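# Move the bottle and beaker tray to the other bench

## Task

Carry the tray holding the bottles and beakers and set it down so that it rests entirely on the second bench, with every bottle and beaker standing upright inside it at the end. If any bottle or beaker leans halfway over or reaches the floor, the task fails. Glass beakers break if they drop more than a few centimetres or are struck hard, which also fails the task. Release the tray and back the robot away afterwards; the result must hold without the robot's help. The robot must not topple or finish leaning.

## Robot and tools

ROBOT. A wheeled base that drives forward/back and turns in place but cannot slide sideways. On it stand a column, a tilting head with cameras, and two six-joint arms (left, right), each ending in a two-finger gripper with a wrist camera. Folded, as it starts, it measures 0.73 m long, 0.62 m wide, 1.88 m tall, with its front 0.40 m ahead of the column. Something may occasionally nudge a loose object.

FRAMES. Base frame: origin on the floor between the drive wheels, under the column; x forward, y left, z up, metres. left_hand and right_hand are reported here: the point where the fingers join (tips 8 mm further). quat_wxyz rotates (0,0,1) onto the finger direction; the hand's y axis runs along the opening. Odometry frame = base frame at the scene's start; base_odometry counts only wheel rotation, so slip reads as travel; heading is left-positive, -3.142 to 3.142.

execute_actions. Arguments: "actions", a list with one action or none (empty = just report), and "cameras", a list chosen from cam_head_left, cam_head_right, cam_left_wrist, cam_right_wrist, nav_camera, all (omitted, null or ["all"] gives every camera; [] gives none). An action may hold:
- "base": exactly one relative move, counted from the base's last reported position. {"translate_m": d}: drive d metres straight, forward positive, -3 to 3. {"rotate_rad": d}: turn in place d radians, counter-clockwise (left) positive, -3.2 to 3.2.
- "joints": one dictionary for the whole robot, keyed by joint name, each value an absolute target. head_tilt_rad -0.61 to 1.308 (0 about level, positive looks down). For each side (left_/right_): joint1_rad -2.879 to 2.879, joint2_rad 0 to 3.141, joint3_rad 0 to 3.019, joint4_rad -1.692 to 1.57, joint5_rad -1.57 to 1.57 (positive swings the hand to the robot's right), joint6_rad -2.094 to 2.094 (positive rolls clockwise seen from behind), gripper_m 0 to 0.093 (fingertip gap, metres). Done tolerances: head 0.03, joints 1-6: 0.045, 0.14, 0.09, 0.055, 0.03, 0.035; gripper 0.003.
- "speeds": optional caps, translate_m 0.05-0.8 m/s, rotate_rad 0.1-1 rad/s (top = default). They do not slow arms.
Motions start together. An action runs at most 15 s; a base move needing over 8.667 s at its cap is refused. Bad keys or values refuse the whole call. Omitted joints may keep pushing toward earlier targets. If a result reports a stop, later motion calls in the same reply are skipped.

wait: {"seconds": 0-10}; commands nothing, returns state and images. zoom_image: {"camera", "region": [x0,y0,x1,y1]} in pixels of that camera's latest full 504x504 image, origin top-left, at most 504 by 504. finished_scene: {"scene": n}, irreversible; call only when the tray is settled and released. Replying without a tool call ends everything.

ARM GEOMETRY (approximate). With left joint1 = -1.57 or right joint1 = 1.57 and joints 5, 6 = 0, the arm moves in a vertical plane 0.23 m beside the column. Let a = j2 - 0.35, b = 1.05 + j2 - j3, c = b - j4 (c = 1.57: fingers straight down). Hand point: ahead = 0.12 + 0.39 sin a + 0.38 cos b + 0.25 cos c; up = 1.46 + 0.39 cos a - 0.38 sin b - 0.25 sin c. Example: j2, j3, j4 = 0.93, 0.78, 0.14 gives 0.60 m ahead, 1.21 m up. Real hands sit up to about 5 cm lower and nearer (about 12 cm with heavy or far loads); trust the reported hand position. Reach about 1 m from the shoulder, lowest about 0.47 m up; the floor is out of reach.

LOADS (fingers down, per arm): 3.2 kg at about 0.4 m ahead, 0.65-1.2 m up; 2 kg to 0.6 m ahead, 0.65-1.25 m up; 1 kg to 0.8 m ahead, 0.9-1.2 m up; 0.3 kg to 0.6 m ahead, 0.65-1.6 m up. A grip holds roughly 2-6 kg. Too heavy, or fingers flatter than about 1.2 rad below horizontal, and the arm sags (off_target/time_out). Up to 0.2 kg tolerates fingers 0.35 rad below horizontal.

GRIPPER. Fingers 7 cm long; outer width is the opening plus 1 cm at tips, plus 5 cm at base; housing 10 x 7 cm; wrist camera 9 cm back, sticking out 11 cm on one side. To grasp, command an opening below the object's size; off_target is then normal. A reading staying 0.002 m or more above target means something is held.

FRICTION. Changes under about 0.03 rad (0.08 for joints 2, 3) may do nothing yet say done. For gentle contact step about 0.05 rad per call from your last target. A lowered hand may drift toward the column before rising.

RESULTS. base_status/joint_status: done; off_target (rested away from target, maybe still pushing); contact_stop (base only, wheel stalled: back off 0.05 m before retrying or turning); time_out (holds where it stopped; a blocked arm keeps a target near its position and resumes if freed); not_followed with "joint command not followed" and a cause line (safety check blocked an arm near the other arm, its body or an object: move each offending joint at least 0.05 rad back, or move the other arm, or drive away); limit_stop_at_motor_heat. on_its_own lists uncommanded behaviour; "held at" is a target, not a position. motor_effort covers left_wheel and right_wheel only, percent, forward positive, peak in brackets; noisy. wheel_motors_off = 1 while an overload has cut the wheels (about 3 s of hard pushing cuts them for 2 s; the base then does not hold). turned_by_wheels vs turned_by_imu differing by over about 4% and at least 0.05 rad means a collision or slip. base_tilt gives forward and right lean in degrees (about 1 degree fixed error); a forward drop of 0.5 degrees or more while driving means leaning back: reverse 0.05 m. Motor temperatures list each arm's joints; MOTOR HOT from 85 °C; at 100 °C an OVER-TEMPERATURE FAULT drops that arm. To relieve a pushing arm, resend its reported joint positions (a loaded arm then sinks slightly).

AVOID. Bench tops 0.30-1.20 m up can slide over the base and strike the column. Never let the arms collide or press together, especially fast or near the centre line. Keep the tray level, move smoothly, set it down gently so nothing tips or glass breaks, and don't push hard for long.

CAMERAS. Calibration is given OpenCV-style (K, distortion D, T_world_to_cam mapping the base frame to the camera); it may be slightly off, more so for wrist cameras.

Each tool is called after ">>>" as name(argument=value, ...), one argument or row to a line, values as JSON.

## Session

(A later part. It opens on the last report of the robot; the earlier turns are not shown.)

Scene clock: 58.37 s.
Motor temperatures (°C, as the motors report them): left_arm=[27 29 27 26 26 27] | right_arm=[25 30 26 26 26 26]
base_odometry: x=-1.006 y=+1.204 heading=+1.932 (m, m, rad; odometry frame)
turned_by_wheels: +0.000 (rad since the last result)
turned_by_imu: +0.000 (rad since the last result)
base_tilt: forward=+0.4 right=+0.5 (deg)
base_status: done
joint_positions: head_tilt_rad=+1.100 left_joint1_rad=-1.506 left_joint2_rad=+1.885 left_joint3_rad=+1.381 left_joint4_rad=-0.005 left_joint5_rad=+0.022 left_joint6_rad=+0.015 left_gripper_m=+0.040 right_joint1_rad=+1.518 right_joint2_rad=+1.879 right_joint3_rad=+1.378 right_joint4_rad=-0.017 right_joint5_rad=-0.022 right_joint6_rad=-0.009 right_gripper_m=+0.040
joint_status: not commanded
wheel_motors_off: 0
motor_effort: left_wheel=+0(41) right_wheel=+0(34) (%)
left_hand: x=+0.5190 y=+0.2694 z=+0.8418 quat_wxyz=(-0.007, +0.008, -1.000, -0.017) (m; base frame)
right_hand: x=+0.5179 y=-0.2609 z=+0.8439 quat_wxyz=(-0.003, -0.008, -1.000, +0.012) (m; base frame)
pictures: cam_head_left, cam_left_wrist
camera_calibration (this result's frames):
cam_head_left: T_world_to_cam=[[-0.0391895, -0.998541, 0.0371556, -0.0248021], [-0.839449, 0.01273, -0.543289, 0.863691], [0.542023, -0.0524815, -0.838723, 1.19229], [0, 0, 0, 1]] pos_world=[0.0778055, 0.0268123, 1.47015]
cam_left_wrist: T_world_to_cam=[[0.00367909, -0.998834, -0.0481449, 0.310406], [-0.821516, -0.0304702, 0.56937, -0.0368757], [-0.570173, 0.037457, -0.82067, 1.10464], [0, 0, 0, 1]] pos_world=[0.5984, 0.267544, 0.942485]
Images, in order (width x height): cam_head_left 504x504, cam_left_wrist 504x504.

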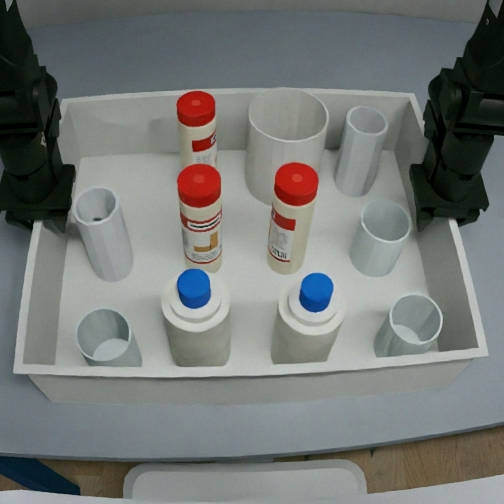

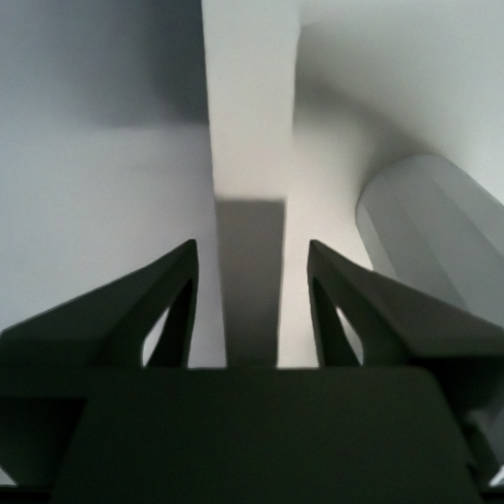

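>>> execute_actions(
  actions=[
    {"joints":{"left_gripper_m":0,"right_gripper_m":0}},
  ],
  cameras=[],
)

>>> execute_actions(
  actions=[
    {"joints":{"left_joint2_rad":1.78,"left_joint3_rad":1.29,"left_joint4_rad":-0.03,"right_joint2_rad":1.78,"right_joint3_rad":1.29,"right_joint4_rad":-0.03,"left_joint5_rad":0.05,"right_joint5_rad":-0.05}},
  ],
  cameras=["cam_head_left"],
)

>>> execute_actions(
  actions=[
    {"joints":{"left_joint2_rad":1.68,"left_joint3_rad":1.19,"right_joint2_rad":1.68,"right_joint3_rad":1.19}},
  ],
  cameras=["cam_head_left","cam_left_wrist","cam_right_wrist"],
)

Scene clock: 59.53 s.
Motor temperatures (°C, as the motors report them): left_arm=[27 29 27 26 26 27] | right_arm=[25 30 26 26 26 26]
base_odometry: x=-1.006 y=+1.204 heading=+1.932 (m, m, rad; odometry frame)
turned_by_wheels: +0.000 (rad since the last result)
turned_by_imu: +0.000 (rad since the last result)
base_tilt: forward=+0.5 right=+0.4 (deg)
base_status: not commanded
joint_positions: head_tilt_rad=+1.100 left_joint1_rad=-1.502 left_joint2_rad=+1.885 left_joint3_rad=+1.381 left_joint4_rad=-0.003 left_joint5_rad=+0.054 left_joint6_rad=+0.015 left_gripper_m=+0.008 right_joint1_rad=+1.506 right_joint2_rad=+1.879 right_joint3_rad=+1.378 right_joint4_rad=-0.017 right_joint5_rad=-0.059 right_joint6_rad=-0.052 right_gripper_m=+0.008
joint_status: left_gripper_m off_target (ended at +0.008, target +0.000); right_gripper_m off_target (ended at +0.008, target +0.000)
wheel_motors_off: 0
motor_effort: left_wheel=+0(0) right_wheel=+1(0) (%)
left_hand: x=+0.5196 y=+0.2670 z=+0.8419 quat_wxyz=(-0.009, +0.009, -1.000, -0.003) (m; base frame)
right_hand: x=+0.5177 y=-0.2638 z=+0.8441 quat_wxyz=(-0.003, +0.010, -1.000, -0.001) (m; base frame)
pictures: none
No camera images: the call's "cameras" was empty. Leave "cameras" out to get every camera's image.

Scene clock: 61.37 s.
Motor temperatures (°C, as the motors report them): left_arm=[27 29 27 26 26 27] | right_arm=[25 31 26 26 26 26]
base_odometry: x=-1.006 y=+1.204 heading=+1.932 (m, m, rad; odometry frame)
turned_by_wheels: +0.000 (rad since the last result)
turned_by_imu: -0.001 (rad since the last result)
base_tilt: forward=+0.3 right=+0.5 (deg)
base_status: not commanded
joint_positions: head_tilt_rad=+1.100 left_joint1_rad=-1.495 left_joint2_rad=+1.854 left_joint3_rad=+1.299 left_joint4_rad=-0.006 left_joint5_rad=+0.075 left_joint6_rad=+0.027 left_gripper_m=+0.007 right_joint1_rad=+1.500 right_joint2_rad=+1.863 right_joint3_rad=+1.301 right_joint4_rad=-0.013 right_joint5_rad=-0.084 right_joint6_rad=-0.051 right_gripper_m=+0.007
joint_status: right_joint5_rad time_out (moved -0.026 of +0.009); the others done
wheel_motors_off: 0
on_its_own: right_joint5_rad reads -0.084 and still pushes toward -0.050 since a time_out
motor_effort: left_wheel=+0(3) right_wheel=+0(1) (%)
left_hand: x=+0.4861 y=+0.2669 z=+0.8544 quat_wxyz=(+0.018, +0.007, -1.000, +0.005) (m; base frame)
right_hand: x=+0.4799 y=-0.2620 z=+0.8509 quat_wxyz=(+0.025, +0.006, -1.000, -0.013) (m; base frame)
pictures: cam_head_left
camera_calibration (this result's frames):
cam_head_left: T_world_to_cam=[[-0.0391895, -0.998541, 0.0371556, -0.0248021], [-0.83945, 0.01273, -0.543289, 0.863691], [0.542023, -0.0524815, -0.838723, 1.19229], [0, 0, 0, 1]] pos_world=[0.0778055, 0.0268123, 1.47015]
Images, in order (width x height): cam_head_left 504x504.

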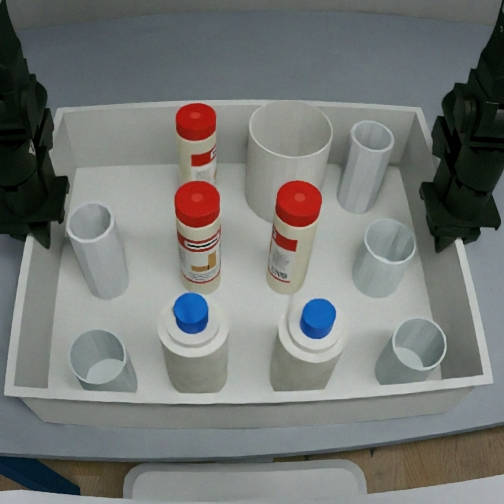

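not run: a stop came earlier in this reply.

>>> execute_actions(
  actions=[
    {"joints":{"left_joint2_rad":1.68,"left_joint3_rad":1.21,"right_joint2_rad":1.68,"right_joint3_rad":1.21,"left_joint5_rad":0.07,"right_joint5_rad":-0.08}},
  ],
  cameras=["cam_head_left","cam_left_wrist","cam_right_wrist"],
)

Scene clock: 62.67 s.
Motor temperatures (°C, as the motors report them): left_arm=[27 29 27 26 26 27] | right_arm=[25 31 26 26 26 26]
base_odometry: x=-1.006 y=+1.204 heading=+1.932 (m, m, rad; odometry frame)
turned_by_wheels: +0.000 (rad since the last result)
turned_by_imu: +0.000 (rad since the last result)
base_tilt: forward=+0.4 right=+0.4 (deg)
base_status: not commanded
joint_positions: head_tilt_rad=+1.100 left_joint1_rad=-1.489 left_joint2_rad=+1.743 left_joint3_rad=+1.225 left_joint4_rad=-0.006 left_joint5_rad=+0.088 left_joint6_rad=+0.031 left_gripper_m=+0.007 right_joint1_rad=+1.493 right_joint2_rad=+1.758 right_joint3_rad=+1.226 right_joint4_rad=-0.013 right_joint5_rad=-0.105 right_joint6_rad=-0.049 right_gripper_m=+0.006
joint_status: all done
wheel_motors_off: 0
motor_effort: left_wheel=-2(2) right_wheel=+0(2) (%)
left_hand: x=+0.5047 y=+0.2663 z=+0.8966 quat_wxyz=(-0.001, +0.005, -1.000, +0.008) (m; base frame)
right_hand: x=+0.4948 y=-0.2615 z=+0.8910 quat_wxyz=(+0.009, +0.004, -1.000, -0.020) (m; base frame)
pictures: cam_head_left, cam_left_wrist, cam_right_wrist
camera_calibration (this result's frames):
cam_head_left: T_world_to_cam=[[-0.0391895, -0.998541, 0.0371556, -0.0248021], [-0.839449, 0.01273, -0.543289, 0.863691], [0.542023, -0.0524815, -0.838723, 1.19229], [0, 0, 0, 1]] pos_world=[0.0778055, 0.0268123, 1.47015]
cam_left_wrist: T_world_to_cam=[[-0.00349788, -0.999989, 0.0032654, 0.267863], [-0.814577, 0.0047434, 0.580036, -0.102314], [-0.580045, -0.000631025, -0.814584, 1.15118], [0, 0, 0, 1]] pos_world=[0.585333, 0.269071, 0.996208]
cam_right_wrist: T_world_to_cam=[[0.00671976, -0.99848, -0.0547109, -0.210726], [-0.797487, -0.0383595, 0.602115, -0.145992], [-0.603299, 0.0395852, -0.796532, 1.14379], [0, 0, 0, 1]] pos_world=[0.575033, -0.261283, 0.987437]
Images, in order (width x height): cam_head_left 504x504, cam_left_wrist 504x504, cam_right_wrist 504x504.

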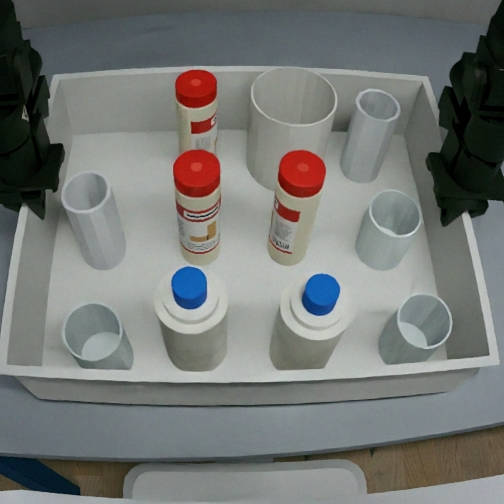

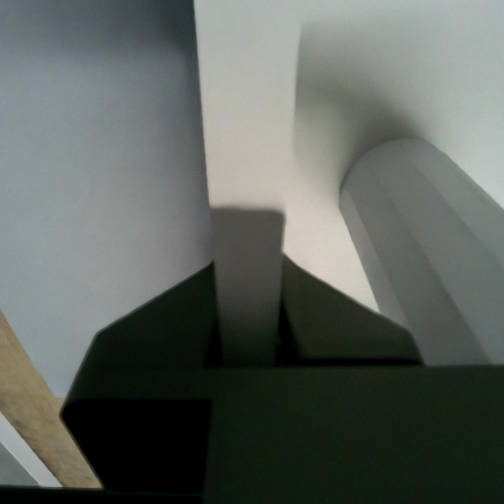

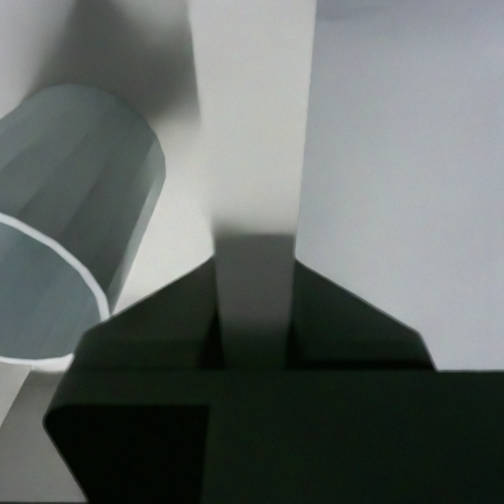

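>>> execute_actions(
  actions=[
    {"joints":{"left_joint2_rad":1.57,"left_joint3_rad":1.12,"right_joint2_rad":1.57,"right_joint3_rad":1.12,"left_joint5_rad":0.09,"right_joint5_rad":-0.1}},
  ],
  cameras=["cam_head_left","cam_left_wrist","cam_right_wrist"],
)

Scene clock: 64.03 s.
Motor temperatures (°C, as the motors report them): left_arm=[27 30 27 26 26 27] | right_arm=[25 31 26 26 26 26]
base_odometry: x=-1.006 y=+1.204 heading=+1.932 (m, m, rad; odometry frame)
turned_by_wheels: +0.000 (rad since the last result)
turned_by_imu: +0.000 (rad since the last result)
base_tilt: forward=+0.4 right=+0.4 (deg)
base_status: not commanded
joint_positions: head_tilt_rad=+1.100 left_joint1_rad=-1.483 left_joint2_rad=+1.638 left_joint3_rad=+1.132 left_joint4_rad=-0.008 left_joint5_rad=+0.102 left_joint6_rad=+0.032 left_gripper_m=+0.007 right_joint1_rad=+1.486 right_joint2_rad=+1.652 right_joint3_rad=+1.131 right_joint4_rad=-0.011 right_joint5_rad=-0.118 right_joint6_rad=-0.055 right_gripper_m=+0.006
joint_status: all done
wheel_motors_off: 0
motor_effort: left_wheel=+0(2) right_wheel=+2(2) (%)
left_hand: x=+0.5018 y=+0.2652 z=+0.9360 quat_wxyz=(-0.006, +0.005, -1.000, +0.013) (m; base frame)
right_hand: x=+0.4939 y=-0.2616 z=+0.9309 quat_wxyz=(+0.002, +0.006, -1.000, -0.022) (m; base frame)
pictures: cam_head_left, cam_left_wrist, cam_right_wrist
camera_calibration (this result's frames):
cam_head_left: T_world_to_cam=[[-0.0391895, -0.998541, 0.0371556, -0.0248021], [-0.839449, 0.01273, -0.543289, 0.863691], [0.542023, -0.0524815, -0.838723, 1.19229], [0, 0, 0, 1]] pos_world=[0.0778055, 0.0268123, 1.47015]
cam_left_wrist: T_world_to_cam=[[-0.0025546, -0.999923, 0.0121204, 0.257801], [-0.819782, 0.0090351, 0.572604, -0.119045], [-0.57267, -0.00847331, -0.819742, 1.18484], [0, 0, 0, 1]] pos_world=[0.581591, 0.268896, 1.03631]
cam_right_wrist: T_world_to_cam=[[0.0106237, -0.998115, -0.0604393, -0.205162], [-0.805996, -0.0443211, 0.59026, -0.157094], [-0.591826, 0.0424431, -0.804948, 1.17792], [0, 0, 0, 1]] pos_world=[0.572685, -0.261732, 1.02849]
Images, in order (width x height): cam_head_left 504x504, cam_left_wrist 504x504, cam_right_wrist 504x504.

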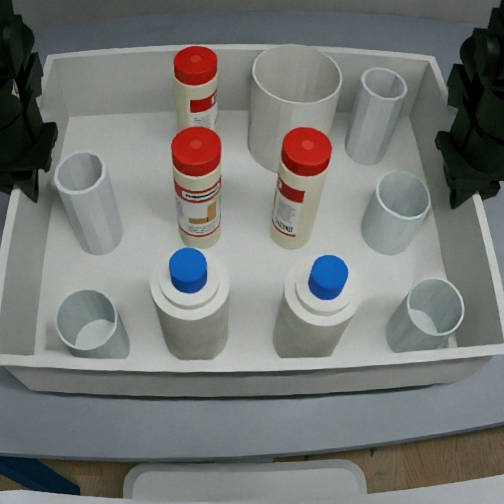

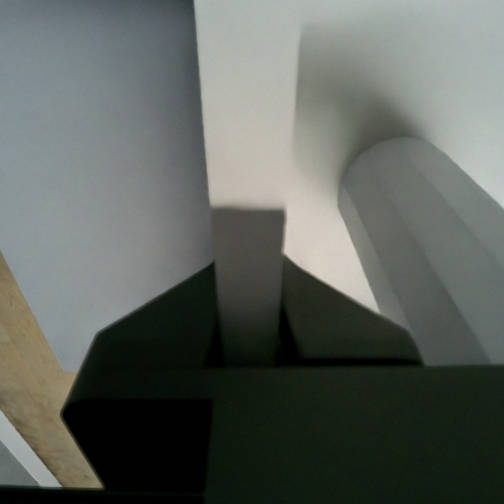

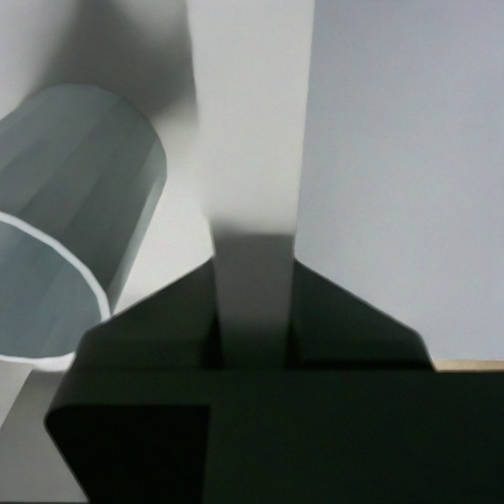

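>>> execute_actions(
  actions=[
    {"base":{"translate_m":-1.0},"speeds":{"translate_m":0.2}},
  ],
  cameras=["cam_head_left"],
)

>>> execute_actions(
  actions=[
    {"base":{"rotate_rad":-1.6},"joints":{"head_tilt_rad":0.8},"speeds":{"rotate_rad":0.3}},
  ],
  cameras=["cam_head_left"],
)

>>> execute_actions(
  actions=[
    {"base":{"rotate_rad":-1.57},"speeds":{"rotate_rad":0.3}},
  ],
  cameras=["cam_head_left","nav_camera","cam_left_wrist"],
)

Scene clock: 71.73 s.
Motor temperatures (°C, as the motors report them): left_arm=[27 31 27 26 26 27] | right_arm=[25 32 26 26 26 26]
base_odometry: x=-0.652 y=+0.268 heading=+1.933 (m, m, rad; odometry frame)
turned_by_wheels: +0.002 (rad since the last result)
turned_by_imu: +0.001 (rad since the last result)
base_tilt: forward=+0.4 right=+0.4 (deg)
base_status: done
joint_positions: head_tilt_rad=+1.100 left_joint1_rad=-1.483 left_joint2_rad=+1.636 left_joint3_rad=+1.127 left_joint4_rad=-0.010 left_joint5_rad=+0.102 left_joint6_rad=+0.033 left_gripper_m=+0.007 right_joint1_rad=+1.486 right_joint2_rad=+1.651 right_joint3_rad=+1.127 right_joint4_rad=-0.011 right_joint5_rad=-0.119 right_joint6_rad=-0.055 right_gripper_m=+0.006
joint_status: not commanded
wheel_motors_off: 0
motor_effort: left_wheel=+1(58) right_wheel=+0(36) (%)
left_hand: x=+0.4997 y=+0.2653 z=+0.9367 quat_wxyz=(-0.004, +0.005, -1.000, +0.013) (m; base frame)
right_hand: x=+0.4921 y=-0.2614 z=+0.9313 quat_wxyz=(+0.003, +0.006, -1.000, -0.023) (m; base frame)
pictures: cam_head_left
camera_calibration (this result's frames):
cam_head_left: T_world_to_cam=[[-0.0391879, -0.998541, 0.0371573, -0.0248048], [-0.839473, 0.01273, -0.543253, 0.863636], [0.541987, -0.0524815, -0.838747, 1.19233], [0, 0, 0, 1]] pos_world=[0.0778025, 0.0268123, 1.47015]
Images, in order (width x height): cam_head_left 504x504.

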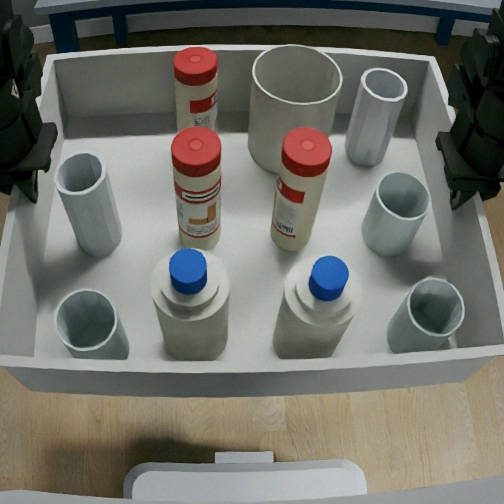

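Scene clock: 77.93 s.
Motor temperatures (°C, as the motors report them): left_arm=[27 31 27 26 26 27] | right_arm=[25 33 26 26 26 26]
base_odometry: x=-0.652 y=+0.268 heading=+0.334 (m, m, rad; odometry frame)
turned_by_wheels: -1.599 (rad since the last result)
turned_by_imu: -1.588 (rad since the last result)
base_tilt: forward=+0.5 right=+0.4 (deg)
base_status: done
joint_positions: head_tilt_rad=+0.816 left_joint1_rad=-1.484 left_joint2_rad=+1.636 left_joint3_rad=+1.127 left_joint4_rad=-0.010 left_joint5_rad=+0.105 left_joint6_rad=+0.032 left_gripper_m=+0.006 right_joint1_rad=+1.482 right_joint2_rad=+1.651 right_joint3_rad=+1.128 right_joint4_rad=-0.011 right_joint5_rad=-0.122 right_joint6_rad=-0.057 right_gripper_m=+0.006
joint_status: all done
wheel_motors_off: 0
motor_effort: left_wheel=+6(58) right_wheel=-5(45) (%)
left_hand: x=+0.4998 y=+0.2637 z=+0.9366 quat_wxyz=(-0.004, +0.005, -1.000, +0.015) (m; base frame)
right_hand: x=+0.4925 y=-0.2631 z=+0.9315 quat_wxyz=(+0.003, +0.006, -1.000, -0.023) (m; base frame)
pictures: cam_head_left
camera_calibration (this result's frames):
cam_head_left: T_world_to_cam=[[-0.0480388, -0.998541, 0.0246705, -0.00513255], [-0.653344, 0.01273, -0.756954, 1.18343], [0.755536, -0.0524815, -0.653002, 0.895601], [0, 0, 0, 1]] pos_world=[0.0962819, 0.0268123, 1.48076]
Images, in order (width x height): cam_head_left 504x504.

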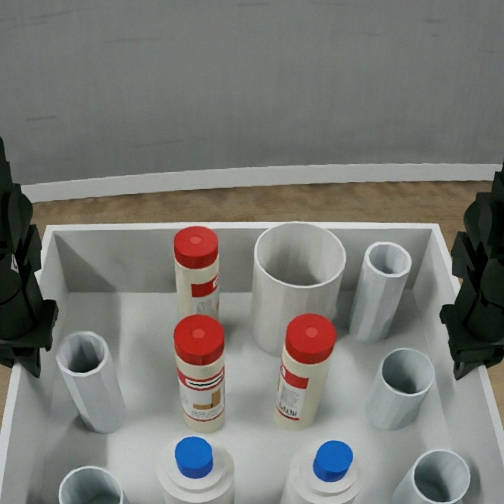

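Scene clock: 84.03 s.
Motor temperatures (°C, as the motors report them): left_arm=[27 32 27 26 26 27] | right_arm=[25 33 26 26 26 26]
base_odometry: x=-0.652 y=+0.268 heading=-1.235 (m, m, rad; odometry frame)
turned_by_wheels: -1.569 (rad since the last result)
turned_by_imu: -1.560 (rad since the last result)
base_tilt: forward=+0.5 right=+0.4 (deg)
base_status: done
joint_positions: head_tilt_rad=+0.816 left_joint1_rad=-1.484 left_joint2_rad=+1.636 left_joint3_rad=+1.127 left_joint4_rad=-0.010 left_joint5_rad=+0.105 left_joint6_rad=+0.032 left_gripper_m=+0.006 right_joint1_rad=+1.482 right_joint2_rad=+1.651 right_joint3_rad=+1.128 right_joint4_rad=-0.011 right_joint5_rad=-0.123 right_joint6_rad=-0.057 right_gripper_m=+0.006
joint_status: not commanded
wheel_motors_off: 0
motor_effort: left_wheel=+5(32) right_wheel=-5(29) (%)
left_hand: x=+0.4998 y=+0.2635 z=+0.9366 quat_wxyz=(-0.004, +0.005, -1.000, +0.015) (m; base frame)
right_hand: x=+0.4927 y=-0.2633 z=+0.9315 quat_wxyz=(+0.003, +0.006, -1.000, -0.023) (m; base frame)
pictures: cam_head_left, cam_left_wrist, nav_camera
camera_calibration (this result's frames):
cam_head_left: T_world_to_cam=[[-0.0480395, -0.998541, 0.0246692, -0.00513049], [-0.653323, 0.01273, -0.756972, 1.18346], [0.755554, -0.0524815, -0.652981, 0.895568], [0, 0, 0, 1]] pos_world=[0.0962836, 0.0268123, 1.48076]
cam_left_wrist: T_world_to_cam=[[-0.00296792, -0.999856, 0.0166841, 0.252027], [-0.817452, 0.0120357, 0.575871, -0.126093], [-0.575989, -0.0119293, -0.81737, 1.18453], [0, 0, 0, 1]] pos_world=[0.57995, 0.267639, 1.03661]
Images, in order (width x height): cam_head_left 504x504, cam_left_wrist 504x504, nav_camera 504x504.

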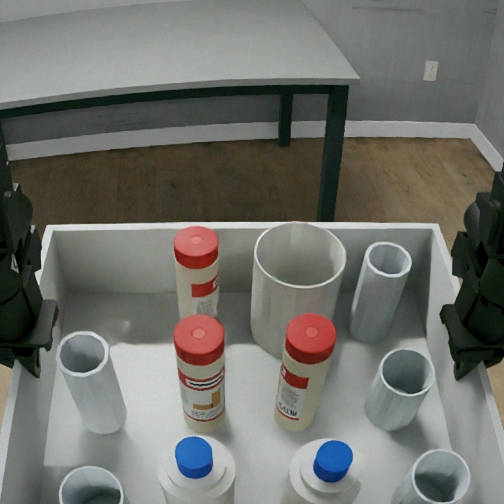

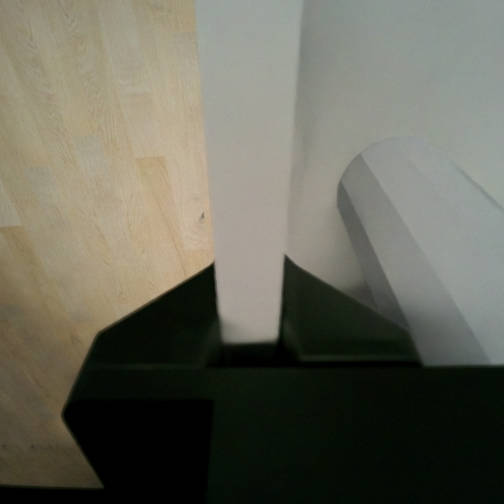

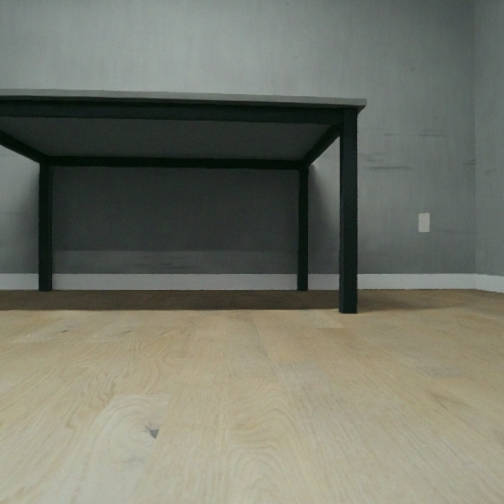

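>>> execute_actions(
  actions=[
    {"base":{"rotate_rad":0.36},"speeds":{"rotate_rad":0.3}},
  ],
  cameras=[],
)

>>> execute_actions(
  actions=[
    {"base":{"translate_m":0.85},"speeds":{"translate_m":0.2}},
  ],
  cameras=[],
)

>>> execute_actions(
  actions=[
    {"base":{"rotate_rad":-0.3},"speeds":{"rotate_rad":0.3}},
  ],
  cameras=["cam_head_left","nav_camera","cam_right_wrist"],
)

Scene clock: 86.97 s.
Motor temperatures (°C, as the motors report them): left_arm=[27 32 27 26 26 27] | right_arm=[25 33 26 26 26 26]
base_odometry: x=-0.652 y=+0.268 heading=-0.876 (m, m, rad; odometry frame)
turned_by_wheels: +0.359 (rad since the last result)
turned_by_imu: +0.356 (rad since the last result)
base_tilt: forward=+0.4 right=+0.4 (deg)
base_status: done
joint_positions: head_tilt_rad=+0.816 left_joint1_rad=-1.475 left_joint2_rad=+1.636 left_joint3_rad=+1.127 left_joint4_rad=-0.010 left_joint5_rad=+0.109 left_joint6_rad=+0.033 left_gripper_m=+0.006 right_joint1_rad=+1.491 right_joint2_rad=+1.651 right_joint3_rad=+1.128 right_joint4_rad=-0.011 right_joint5_rad=-0.119 right_joint6_rad=-0.055 right_gripper_m=+0.006
joint_status: not commanded
wheel_motors_off: 0
motor_effort: left_wheel=-5(27) right_wheel=+5(27) (%)
left_hand: x=+0.4996 y=+0.2689 z=+0.9370 quat_wxyz=(-0.004, +0.007, -1.000, +0.013) (m; base frame)
right_hand: x=+0.4929 y=-0.2579 z=+0.9312 quat_wxyz=(+0.003, +0.007, -1.000, -0.025) (m; base frame)
pictures: none
No camera images: the call's "cameras" was empty. Leave "cameras" out to get every camera's image.

Scene clock: 92.07 s.
Motor temperatures (°C, as the motors report them): left_arm=[27 32 27 26 26 27] | right_arm=[25 34 26 26 26 27]
base_odometry: x=-0.108 y=-0.385 heading=-0.877 (m, m, rad; odometry frame)
turned_by_wheels: -0.002 (rad since the last result)
turned_by_imu: -0.004 (rad since the last result)
base_tilt: forward=+0.4 right=+0.4 (deg)
base_status: done
joint_positions: head_tilt_rad=+0.815 left_joint1_rad=-1.476 left_joint2_rad=+1.635 left_joint3_rad=+1.136 left_joint4_rad=-0.010 left_joint5_rad=+0.110 left_joint6_rad=+0.035 left_gripper_m=+0.006 right_joint1_rad=+1.491 right_joint2_rad=+1.651 right_joint3_rad=+1.134 right_joint4_rad=-0.011 right_joint5_rad=-0.120 right_joint6_rad=-0.052 right_gripper_m=+0.006
joint_status: not commanded
wheel_motors_off: 0
motor_effort: left_wheel=-1(53) right_wheel=+2(59) (%)
left_hand: x=+0.5056 y=+0.2686 z=+0.9375 quat_wxyz=(-0.009, +0.006, -1.000, +0.013) (m; base frame)
right_hand: x=+0.4962 y=-0.2581 z=+0.9312 quat_wxyz=(+0.000, +0.006, -1.000, -0.025) (m; base frame)
pictures: none
No camera images: the call's "cameras" was empty. Leave "cameras" out to get every camera's image.

Scene clock: 93.93 s.
Motor temperatures (°C, as the motors report them): left_arm=[27 33 27 26 26 27] | right_arm=[25 34 26 26 26 27]
base_odometry: x=-0.108 y=-0.385 heading=-1.176 (m, m, rad; odometry frame)
turned_by_wheels: -0.299 (rad since the last result)
turned_by_imu: -0.296 (rad since the last result)
base_tilt: forward=+0.4 right=+0.5 (deg)
base_status: done
joint_positions: head_tilt_rad=+0.815 left_joint1_rad=-1.485 left_joint2_rad=+1.635 left_joint3_rad=+1.136 left_joint4_rad=-0.010 left_joint5_rad=+0.105 left_joint6_rad=+0.035 left_gripper_m=+0.006 right_joint1_rad=+1.482 right_joint2_rad=+1.651 right_joint3_rad=+1.133 right_joint4_rad=-0.011 right_joint5_rad=-0.123 right_joint6_rad=-0.053 right_gripper_m=+0.006
joint_status: not commanded
wheel_motors_off: 0
motor_effort: left_wheel=+4(42) right_wheel=-3(43) (%)
left_hand: x=+0.5057 y=+0.2636 z=+0.9371 quat_wxyz=(-0.009, +0.003, -1.000, +0.015) (m; base frame)
right_hand: x=+0.4956 y=-0.2633 z=+0.9315 quat_wxyz=(+0.001, +0.004, -1.000, -0.023) (m; base frame)
pictures: cam_head_left, cam_right_wrist, nav_camera
camera_calibration (this result's frames):
cam_head_left: T_world_to_cam=[[-0.0480588, -0.998541, 0.0246314, -0.00507138], [-0.652728, 0.01273, -0.757486, 1.18422], [0.756067, -0.0524815, -0.652387, 0.894628], [0, 0, 0, 1]] pos_world=[0.0963301, 0.0268123, 1.4808]
cam_right_wrist: T_world_to_cam=[[0.00759885, -0.998052, -0.0619207, -0.203967], [-0.808014, -0.0426089, 0.587621, -0.152188], [-0.589114, 0.0455676, -0.806764, 1.18068], [0, 0, 0, 1]] pos_world=[0.574134, -0.263855, 1.02933]
Images, in order (width x height): cam_head_left 504x504, cam_right_wrist 504x504, nav_camera 504x504.

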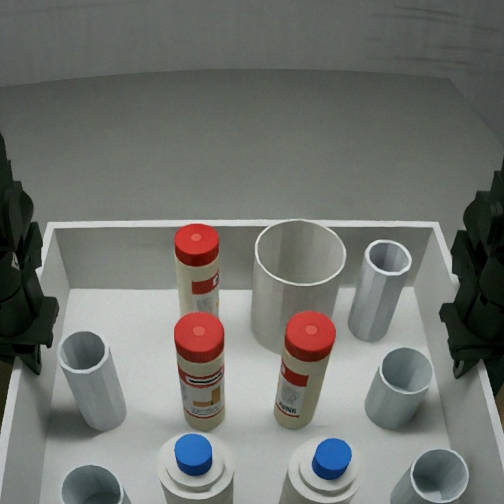

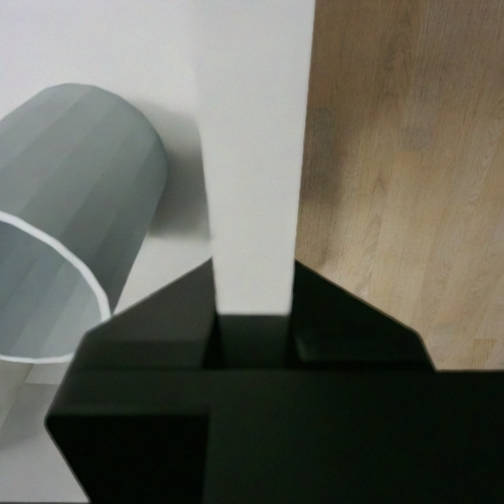

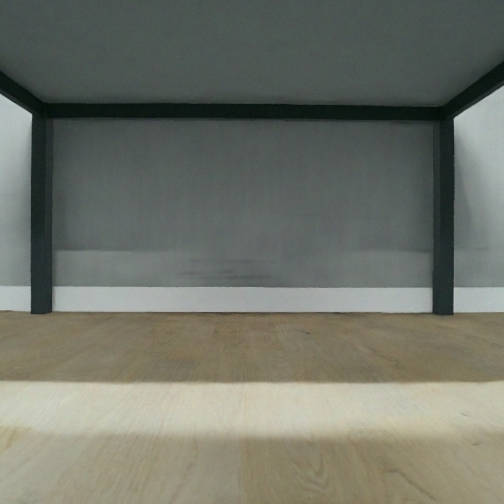

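>>> execute_actions(
  actions=[
    {"base":{"translate_m":0.62},"joints":{"head_tilt_rad":1.2},"speeds":{"translate_m":0.15}},
  ],
  cameras=["cam_head_left","cam_left_wrist","cam_right_wrist","nav_camera"],
)

Scene clock: 99.13 s.
Motor temperatures (°C, as the motors report them): left_arm=[27 33 27 26 26 27] | right_arm=[25 34 26 26 26 27]
base_odometry: x=+0.130 y=-0.958 heading=-1.177 (m, m, rad; odometry frame)
turned_by_wheels: -0.001 (rad since the last result)
turned_by_imu: -0.003 (rad since the last result)
base_tilt: forward=+0.5 right=+0.4 (deg)
base_status: done
joint_positions: head_tilt_rad=+1.198 left_joint1_rad=-1.484 left_joint2_rad=+1.635 left_joint3_rad=+1.136 left_joint4_rad=-0.009 left_joint5_rad=+0.105 left_joint6_rad=+0.032 left_gripper_m=+0.006 right_joint1_rad=+1.483 right_joint2_rad=+1.650 right_joint3_rad=+1.135 right_joint4_rad=-0.011 right_joint5_rad=-0.123 right_joint6_rad=-0.055 right_gripper_m=+0.006
joint_status: all done
wheel_motors_off: 0
motor_effort: left_wheel=-1(63) right_wheel=+1(45) (%)
left_hand: x=+0.5065 y=+0.2640 z=+0.9374 quat_wxyz=(-0.010, +0.005, -1.000, +0.015) (m; base frame)
right_hand: x=+0.4972 y=-0.2629 z=+0.9317 quat_wxyz=(-0.001, +0.006, -1.000, -0.023) (m; base frame)
pictures: cam_head_left, cam_left_wrist, cam_right_wrist, nav_camera
camera_calibration (this result's frames):
cam_head_left: T_world_to_cam=[[-0.0353866, -0.998541, 0.0407939, -0.0305953], [-0.888348, 0.01273, -0.458995, 0.736323], [0.457806, -0.0524815, -0.887502, 1.27162], [0, 0, 0, 1]] pos_world=[0.0708746, 0.0268123, 1.46778]
cam_left_wrist: T_world_to_cam=[[-0.00347268, -0.999869, 0.0158097, 0.253596], [-0.82417, 0.0118154, 0.56622, -0.108546], [-0.566332, -0.0110636, -0.824103, 1.1903], [0, 0, 0, 1]] pos_world=[0.585528, 0.268015, 1.03838]
cam_right_wrist: T_world_to_cam=[[0.010637, -0.998016, -0.0620566, -0.204947], [-0.809501, -0.0450274, 0.58539, -0.148845], [-0.587023, 0.0440081, -0.808373, 1.18187], [0, 0, 0, 1]] pos_world=[0.575472, -0.263254, 1.0298]
Images, in order (width x height): cam_head_left 504x504, cam_left_wrist 504x504, cam_right_wrist 504x504, nav_camera 504x504.

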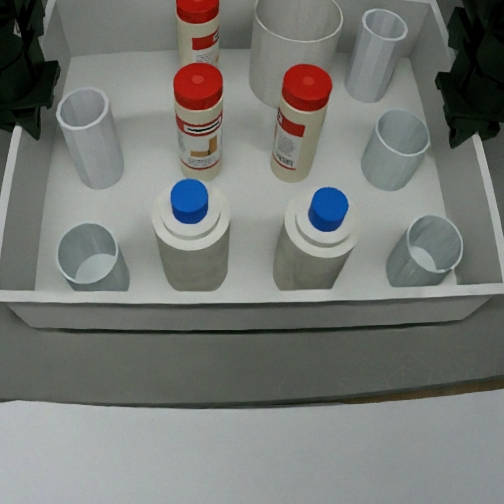

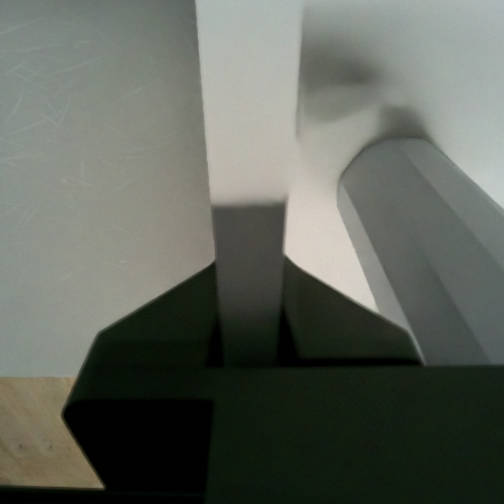

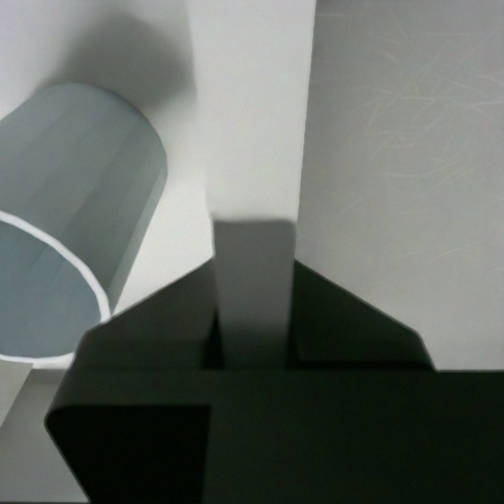

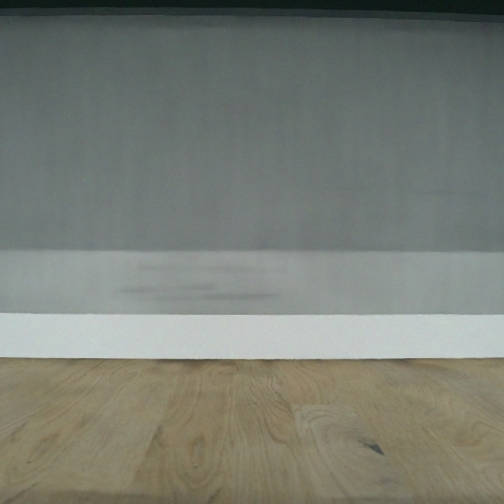

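>>> execute_actions(
  actions=[
    {"base":{"translate_m":0.04},"speeds":{"translate_m":0.05}},
  ],
  cameras=[],
)

>>> execute_actions(
  actions=[
    {"joints":{"left_joint2_rad":1.68,"left_joint3_rad":1.21,"right_joint2_rad":1.68,"right_joint3_rad":1.21}},
  ],
  cameras=[],
)

>>> execute_actions(
  actions=[
    {"joints":{"left_joint2_rad":1.74,"left_joint3_rad":1.27,"right_joint2_rad":1.74,"right_joint3_rad":1.27}},
  ],
  cameras=["cam_head_left"],
)

Scene clock: 101.40 s.
Motor temperatures (°C, as the motors report them): left_arm=[27 33 27 26 26 27] | right_arm=[25 34 26 26 26 27]
base_odometry: x=+0.145 y=-0.995 heading=-1.177 (m, m, rad; odometry frame)
turned_by_wheels: +0.000 (rad since the last result)
turned_by_imu: -0.001 (rad since the last result)
base_tilt: forward=+0.4 right=+0.4 (deg)
base_status: done
joint_positions: head_tilt_rad=+1.199 left_joint1_rad=-1.484 left_joint2_rad=+1.635 left_joint3_rad=+1.133 left_joint4_rad=-0.009 left_joint5_rad=+0.105 left_joint6_rad=+0.032 left_gripper_m=+0.006 right_joint1_rad=+1.483 right_joint2_rad=+1.650 right_joint3_rad=+1.133 right_joint4_rad=-0.011 right_joint5_rad=-0.123 right_joint6_rad=-0.055 right_gripper_m=+0.006
joint_status: not commanded
wheel_motors_off: 0
motor_effort: left_wheel=+0(40) right_wheel=+1(36) (%)
left_hand: x=+0.5049 y=+0.2640 z=+0.9374 quat_wxyz=(-0.008, +0.005, -1.000, +0.015) (m; base frame)
right_hand: x=+0.4960 y=-0.2629 z=+0.9319 quat_wxyz=(+0.000, +0.005, -1.000, -0.023) (m; base frame)
pictures: none
No camera images: the call's "cameras" was empty. Leave "cameras" out to get every camera's image.

Scene clock: 102.47 s.
Motor temperatures (°C, as the motors report them): left_arm=[27 33 27 26 26 27] | right_arm=[25 34 26 26 26 27]
base_odometry: x=+0.145 y=-0.995 heading=-1.177 (m, m, rad; odometry frame)
turned_by_wheels: +0.000 (rad since the last result)
turned_by_imu: +0.000 (rad since the last result)
base_tilt: forward=+0.4 right=+0.4 (deg)
base_status: not commanded
joint_positions: head_tilt_rad=+1.199 left_joint1_rad=-1.485 left_joint2_rad=+1.730 left_joint3_rad=+1.222 left_joint4_rad=-0.009 left_joint5_rad=+0.108 left_joint6_rad=+0.031 left_gripper_m=+0.006 right_joint1_rad=+1.490 right_joint2_rad=+1.739 right_joint3_rad=+1.219 right_joint4_rad=-0.008 right_joint5_rad=-0.119 right_joint6_rad=-0.055 right_gripper_m=+0.006
joint_status: all done
wheel_motors_off: 0
motor_effort: left_wheel=+0(2) right_wheel=+0(1) (%)
left_hand: x=+0.5092 y=+0.2656 z=+0.9019 quat_wxyz=(-0.005, +0.006, -1.000, +0.017) (m; base frame)
right_hand: x=+0.5021 y=-0.2611 z=+0.8982 quat_wxyz=(+0.001, +0.007, -1.000, -0.025) (m; base frame)
pictures: none
No camera images: the call's "cameras" was empty. Leave "cameras" out to get every camera's image.

Scene clock: 103.23 s.
Motor temperatures (°C, as the motors report them): left_arm=[27 33 27 26 26 27] | right_arm=[25 34 26 26 26 27]
base_odometry: x=+0.145 y=-0.995 heading=-1.177 (m, m, rad; odometry frame)
turned_by_wheels: +0.000 (rad since the last result)
turned_by_imu: +0.000 (rad since the last result)
base_tilt: forward=+0.4 right=+0.4 (deg)
base_status: not commanded
joint_positions: head_tilt_rad=+1.199 left_joint1_rad=-1.486 left_joint2_rad=+1.789 left_joint3_rad=+1.285 left_joint4_rad=-0.010 left_joint5_rad=+0.109 left_joint6_rad=+0.031 left_gripper_m=+0.006 right_joint1_rad=+1.493 right_joint2_rad=+1.799 right_joint3_rad=+1.281 right_joint4_rad=-0.008 right_joint5_rad=-0.120 right_joint6_rad=-0.053 right_gripper_m=+0.006
joint_status: all done
wheel_motors_off: 0
motor_effort: left_wheel=-1(1) right_wheel=+0(1) (%)
left_hand: x=+0.5148 y=+0.2666 z=+0.8795 quat_wxyz=(-0.006, +0.005, -1.000, +0.017) (m; base frame)
right_hand: x=+0.5070 y=-0.2606 z=+0.8752 quat_wxyz=(+0.000, +0.007, -1.000, -0.026) (m; base frame)
pictures: cam_head_left
camera_calibration (this result's frames):
cam_head_left: T_world_to_cam=[[-0.0353471, -0.998541, 0.0408282, -0.03065], [-0.888792, 0.01273, -0.458134, 0.73502], [0.456946, -0.0524815, -0.887945, 1.27234], [0, 0, 0, 1]] pos_world=[0.0708046, 0.0268123, 1.46776]
Images, in order (width x height): cam_head_left 504x504.

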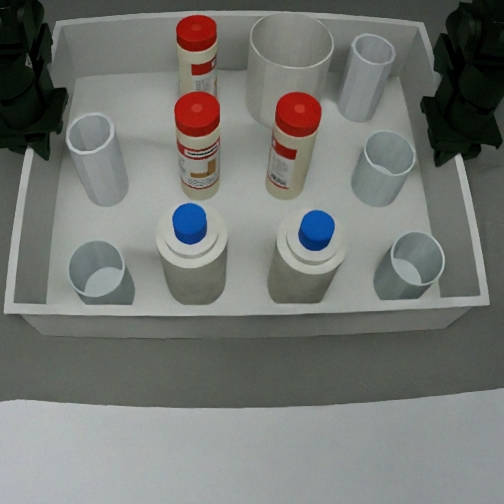

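>>> execute_actions(
  actions=[
    {"joints":{"left_joint2_rad":1.79,"left_joint3_rad":1.32,"right_joint2_rad":1.79,"right_joint3_rad":1.32}},
  ],
  cameras=[],
)

>>> execute_actions(
  actions=[
    {"joints":{"left_joint2_rad":1.84,"left_joint3_rad":1.37,"right_joint2_rad":1.84,"right_joint3_rad":1.37}},
  ],
  cameras=["cam_head_left"],
)

Scene clock: 104.50 s.
Motor temperatures (°C, as the motors report them): left_arm=[27 33 27 26 26 27] | right_arm=[25 34 26 26 26 27]
base_odometry: x=+0.145 y=-0.995 heading=-1.177 (m, m, rad; odometry frame)
turned_by_wheels: +0.000 (rad since the last result)
turned_by_imu: +0.000 (rad since the last result)
base_tilt: forward=+0.4 right=+0.4 (deg)
base_status: not commanded
joint_positions: head_tilt_rad=+1.199 left_joint1_rad=-1.487 left_joint2_rad=+1.837 left_joint3_rad=+1.331 left_joint4_rad=-0.013 left_joint5_rad=+0.112 left_joint6_rad=+0.028 left_gripper_m=+0.006 right_joint1_rad=+1.495 right_joint2_rad=+1.836 right_joint3_rad=+1.322 right_joint4_rad=-0.011 right_joint5_rad=-0.117 right_joint6_rad=-0.058 right_gripper_m=+0.006
joint_status: all done
wheel_motors_off: 0
motor_effort: left_wheel=+0(3) right_wheel=+0(2) (%)
left_hand: x=+0.5152 y=+0.2667 z=+0.8611 quat_wxyz=(-0.004, +0.007, -1.000, +0.020) (m; base frame)
right_hand: x=+0.5107 y=-0.2608 z=+0.8613 quat_wxyz=(-0.001, +0.010, -1.000, -0.026) (m; base frame)
pictures: none
No camera images: the call's "cameras" was empty. Leave "cameras" out to get every camera's image.

Scene clock: 105.17 s.
Motor temperatures (°C, as the motors report them): left_arm=[27 33 27 26 26 27] | right_arm=[25 34 26 26 26 27]
base_odometry: x=+0.145 y=-0.995 heading=-1.177 (m, m, rad; odometry frame)
turned_by_wheels: +0.000 (rad since the last result)
turned_by_imu: +0.000 (rad since the last result)
base_tilt: forward=+0.4 right=+0.4 (deg)
base_status: not commanded
joint_positions: head_tilt_rad=+1.199 left_joint1_rad=-1.487 left_joint2_rad=+1.864 left_joint3_rad=+1.370 left_joint4_rad=-0.029 left_joint5_rad=+0.114 left_joint6_rad=+0.028 left_gripper_m=+0.006 right_joint1_rad=+1.496 right_joint2_rad=+1.860 right_joint3_rad=+1.360 right_joint4_rad=-0.030 right_joint5_rad=-0.117 right_joint6_rad=-0.058 right_gripper_m=+0.006
joint_status: all done
wheel_motors_off: 0
motor_effort: left_wheel=-1(2) right_wheel=-1(1) (%)
left_hand: x=+0.5191 y=+0.2671 z=+0.8507 quat_wxyz=(-0.002, +0.007, -1.000, +0.021) (m; base frame)
right_hand: x=+0.5153 y=-0.2607 z=+0.8521 quat_wxyz=(+0.001, +0.010, -1.000, -0.026) (m; base frame)
pictures: cam_head_left
camera_calibration (this result's frames):
cam_head_left: T_world_to_cam=[[-0.0353471, -0.998541, 0.0408282, -0.03065], [-0.888792, 0.01273, -0.458134, 0.73502], [0.456946, -0.0524815, -0.887945, 1.27234], [0, 0, 0, 1]] pos_world=[0.0708046, 0.0268123, 1.46776]
Images, in order (width x height): cam_head_left 504x504.

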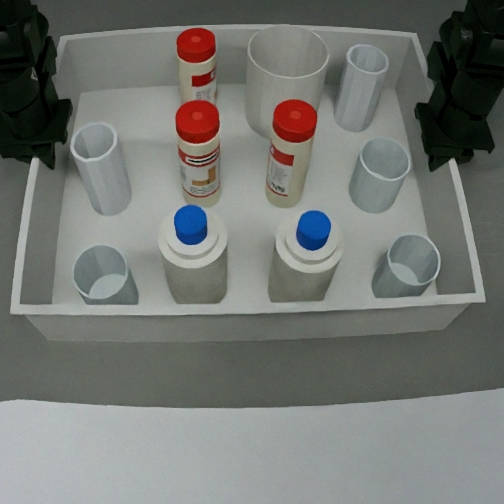

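>>> execute_actions(
  actions=[
    {"joints":{"left_joint2_rad":1.89,"left_joint3_rad":1.4,"right_joint2_rad":1.89,"right_joint3_rad":1.4,"left_joint4_rad":0,"right_joint4_rad":0}},
  ],
  cameras=["cam_head_left"],
)

Scene clock: 106.10 s.
Motor temperatures (°C, as the motors report them): left_arm=[27 33 27 26 26 27] | right_arm=[25 34 26 26 26 27]
base_odometry: x=+0.145 y=-0.995 heading=-1.177 (m, m, rad; odometry frame)
turned_by_wheels: +0.000 (rad since the last result)
turned_by_imu: +0.000 (rad since the last result)
base_tilt: forward=+0.4 right=+0.5 (deg)
base_status: not commanded
joint_positions: head_tilt_rad=+1.199 left_joint1_rad=-1.488 left_joint2_rad=+1.886 left_joint3_rad=+1.392 left_joint4_rad=-0.018 left_joint5_rad=+0.115 left_joint6_rad=+0.028 left_gripper_m=+0.006 right_joint1_rad=+1.497 right_joint2_rad=+1.881 right_joint3_rad=+1.386 right_joint4_rad=-0.030 right_joint5_rad=-0.118 right_joint6_rad=-0.058 right_gripper_m=+0.006
joint_status: all done
wheel_motors_off: 0
motor_effort: left_wheel=+1(4) right_wheel=+1(4) (%)
left_hand: x=+0.5221 y=+0.2670 z=+0.8422 quat_wxyz=(-0.007, +0.006, -1.000, +0.022) (m; base frame)
right_hand: x=+0.5181 y=-0.2606 z=+0.8439 quat_wxyz=(-0.001, +0.011, -1.000, -0.027) (m; base frame)
pictures: cam_head_left
camera_calibration (this result's frames):
cam_head_left: T_world_to_cam=[[-0.0353471, -0.998541, 0.0408282, -0.03065], [-0.888792, 0.01273, -0.458134, 0.73502], [0.456946, -0.0524815, -0.887945, 1.27234], [0, 0, 0, 1]] pos_world=[0.0708046, 0.0268123, 1.46776]
Images, in order (width x height): cam_head_left 504x504.

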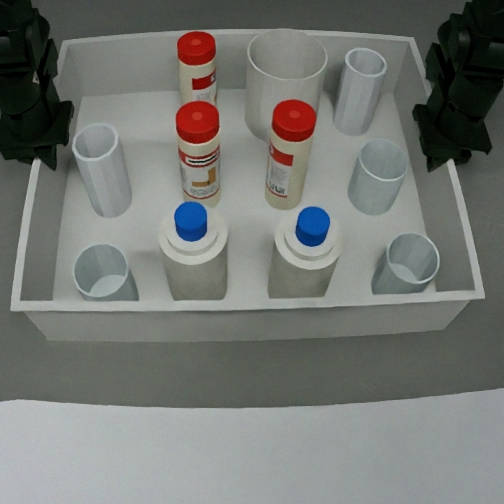

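>>> execute_actions(
  actions=[
    {"joints":{"left_gripper_m":0.035,"right_gripper_m":0.035,"left_joint5_rad":0.115,"right_joint5_rad":-0.118,"left_joint6_rad":0.028,"right_joint6_rad":-0.058,"left_joint1_rad":-1.488,"right_joint1_rad":1.497}},
  ],
  cameras=["cam_head_left"],
)

>>> execute_actions(
  actions=[
    {"joints":{"left_joint2_rad":1.76,"left_joint3_rad":1.25,"right_joint2_rad":1.76,"right_joint3_rad":1.25}},
  ],
  cameras=["cam_head_left","cam_left_wrist","cam_right_wrist"],
)

Scene clock: 107.13 s.
Motor temperatures (°C, as the motors report them): left_arm=[27 33 27 26 26 27] | right_arm=[25 34 26 26 26 27]
base_odometry: x=+0.145 y=-0.995 heading=-1.177 (m, m, rad; odometry frame)
turned_by_wheels: +0.000 (rad since the last result)
turned_by_imu: +0.000 (rad since the last result)
base_tilt: forward=+0.4 right=+0.4 (deg)
base_status: not commanded
joint_positions: head_tilt_rad=+1.199 left_joint1_rad=-1.488 left_joint2_rad=+1.886 left_joint3_rad=+1.392 left_joint4_rad=-0.010 left_joint5_rad=+0.115 left_joint6_rad=+0.032 left_gripper_m=+0.035 right_joint1_rad=+1.496 right_joint2_rad=+1.882 right_joint3_rad=+1.395 right_joint4_rad=-0.019 right_joint5_rad=-0.119 right_joint6_rad=-0.067 right_gripper_m=+0.035
joint_status: all done
wheel_motors_off: 0
motor_effort: left_wheel=+0(1) right_wheel=+0(2) (%)
left_hand: x=+0.5241 y=+0.2674 z=+0.8423 quat_wxyz=(-0.011, +0.004, -1.000, +0.021) (m; base frame)
right_hand: x=+0.5263 y=-0.2616 z=+0.8439 quat_wxyz=(-0.011, +0.016, -0.999, -0.026) (m; base frame)
pictures: cam_head_left
camera_calibration (this result's frames):
cam_head_left: T_world_to_cam=[[-0.0353471, -0.998541, 0.0408282, -0.03065], [-0.888792, 0.01273, -0.458134, 0.73502], [0.456946, -0.0524815, -0.887945, 1.27234], [0, 0, 0, 1]] pos_world=[0.0708046, 0.0268123, 1.46776]
Images, in order (width x height): cam_head_left 504x504.

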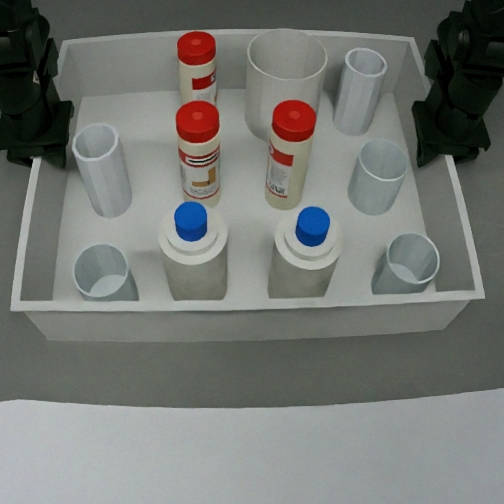

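Scene clock: 107.97 s.
Motor temperatures (°C, as the motors report them): left_arm=[27 33 27 26 26 27] | right_arm=[25 34 26 26 26 27]
base_odometry: x=+0.145 y=-0.995 heading=-1.177 (m, m, rad; odometry frame)
turned_by_wheels: +0.000 (rad since the last result)
turned_by_imu: +0.000 (rad since the last result)
base_tilt: forward=+0.4 right=+0.4 (deg)
base_status: not commanded
joint_positions: head_tilt_rad=+1.199 left_joint1_rad=-1.488 left_joint2_rad=+1.758 left_joint3_rad=+1.252 left_joint4_rad=-0.005 left_joint5_rad=+0.115 left_joint6_rad=+0.032 left_gripper_m=+0.035 right_joint1_rad=+1.496 right_joint2_rad=+1.768 right_joint3_rad=+1.251 right_joint4_rad=-0.016 right_joint5_rad=-0.119 right_joint6_rad=-0.067 right_gripper_m=+0.035
joint_status: all done
wheel_motors_off: 0
motor_effort: left_wheel=+0(1) right_wheel=+0(1) (%)
left_hand: x=+0.5133 y=+0.2634 z=+0.8912 quat_wxyz=(-0.008, +0.004, -1.000, +0.021) (m; base frame)
right_hand: x=+0.5038 y=-0.2579 z=+0.8869 quat_wxyz=(+0.003, +0.014, -1.000, -0.027) (m; base frame)
pictures: cam_head_left, cam_left_wrist, cam_right_wrist
camera_calibration (this result's frames):
cam_head_left: T_world_to_cam=[[-0.0353471, -0.998541, 0.0408282, -0.03065], [-0.888792, 0.01273, -0.458134, 0.73502], [0.456946, -0.0524815, -0.887945, 1.27234], [0, 0, 0, 1]] pos_world=[0.0708046, 0.0268123, 1.46776]
cam_left_wrist: T_world_to_cam=[[-0.00517537, -0.999571, 0.0288139, 0.242991], [-0.822207, 0.0206538, 0.568814, -0.0824634], [-0.569165, -0.0207471, -0.821962, 1.1581], [0, 0, 0, 1]] pos_world=[0.592606, 0.268617, 0.99182]
cam_right_wrist: T_world_to_cam=[[0.0280884, -0.997159, -0.06989, -0.204427], [-0.804297, -0.0640619, 0.590764, -0.129325], [-0.593563, 0.0396188, -0.803812, 1.14742], [0, 0, 0, 1]] pos_world=[0.58279, -0.25759, 0.98442]
Images, in order (width x height): cam_head_left 504x504, cam_left_wrist 504x504, cam_right_wrist 504x504.

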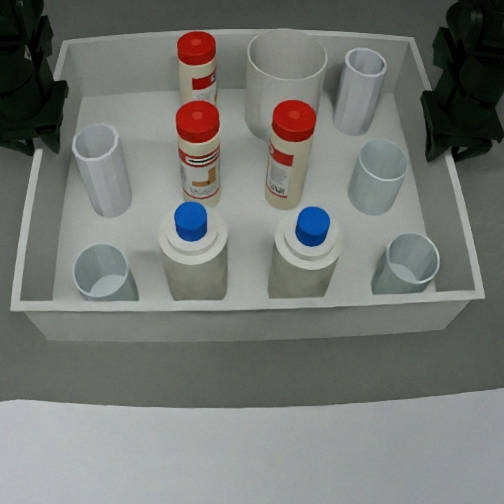

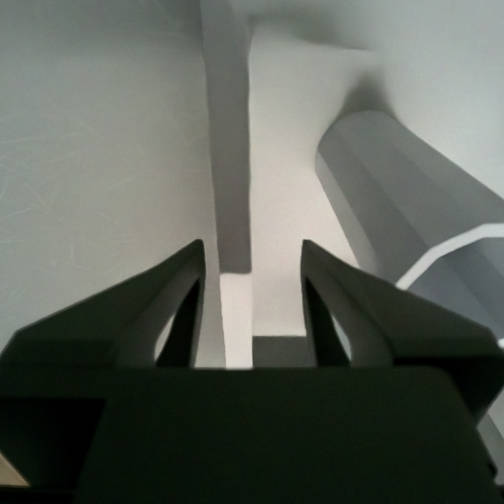

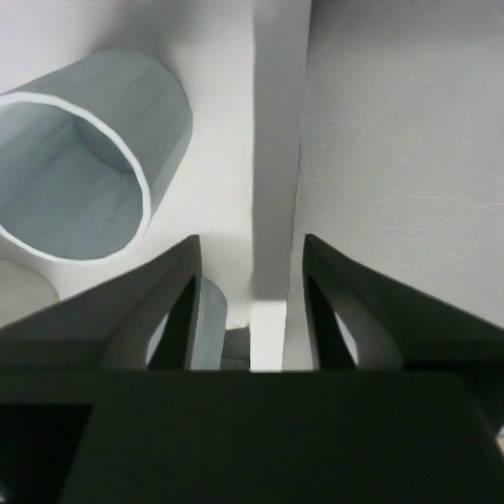

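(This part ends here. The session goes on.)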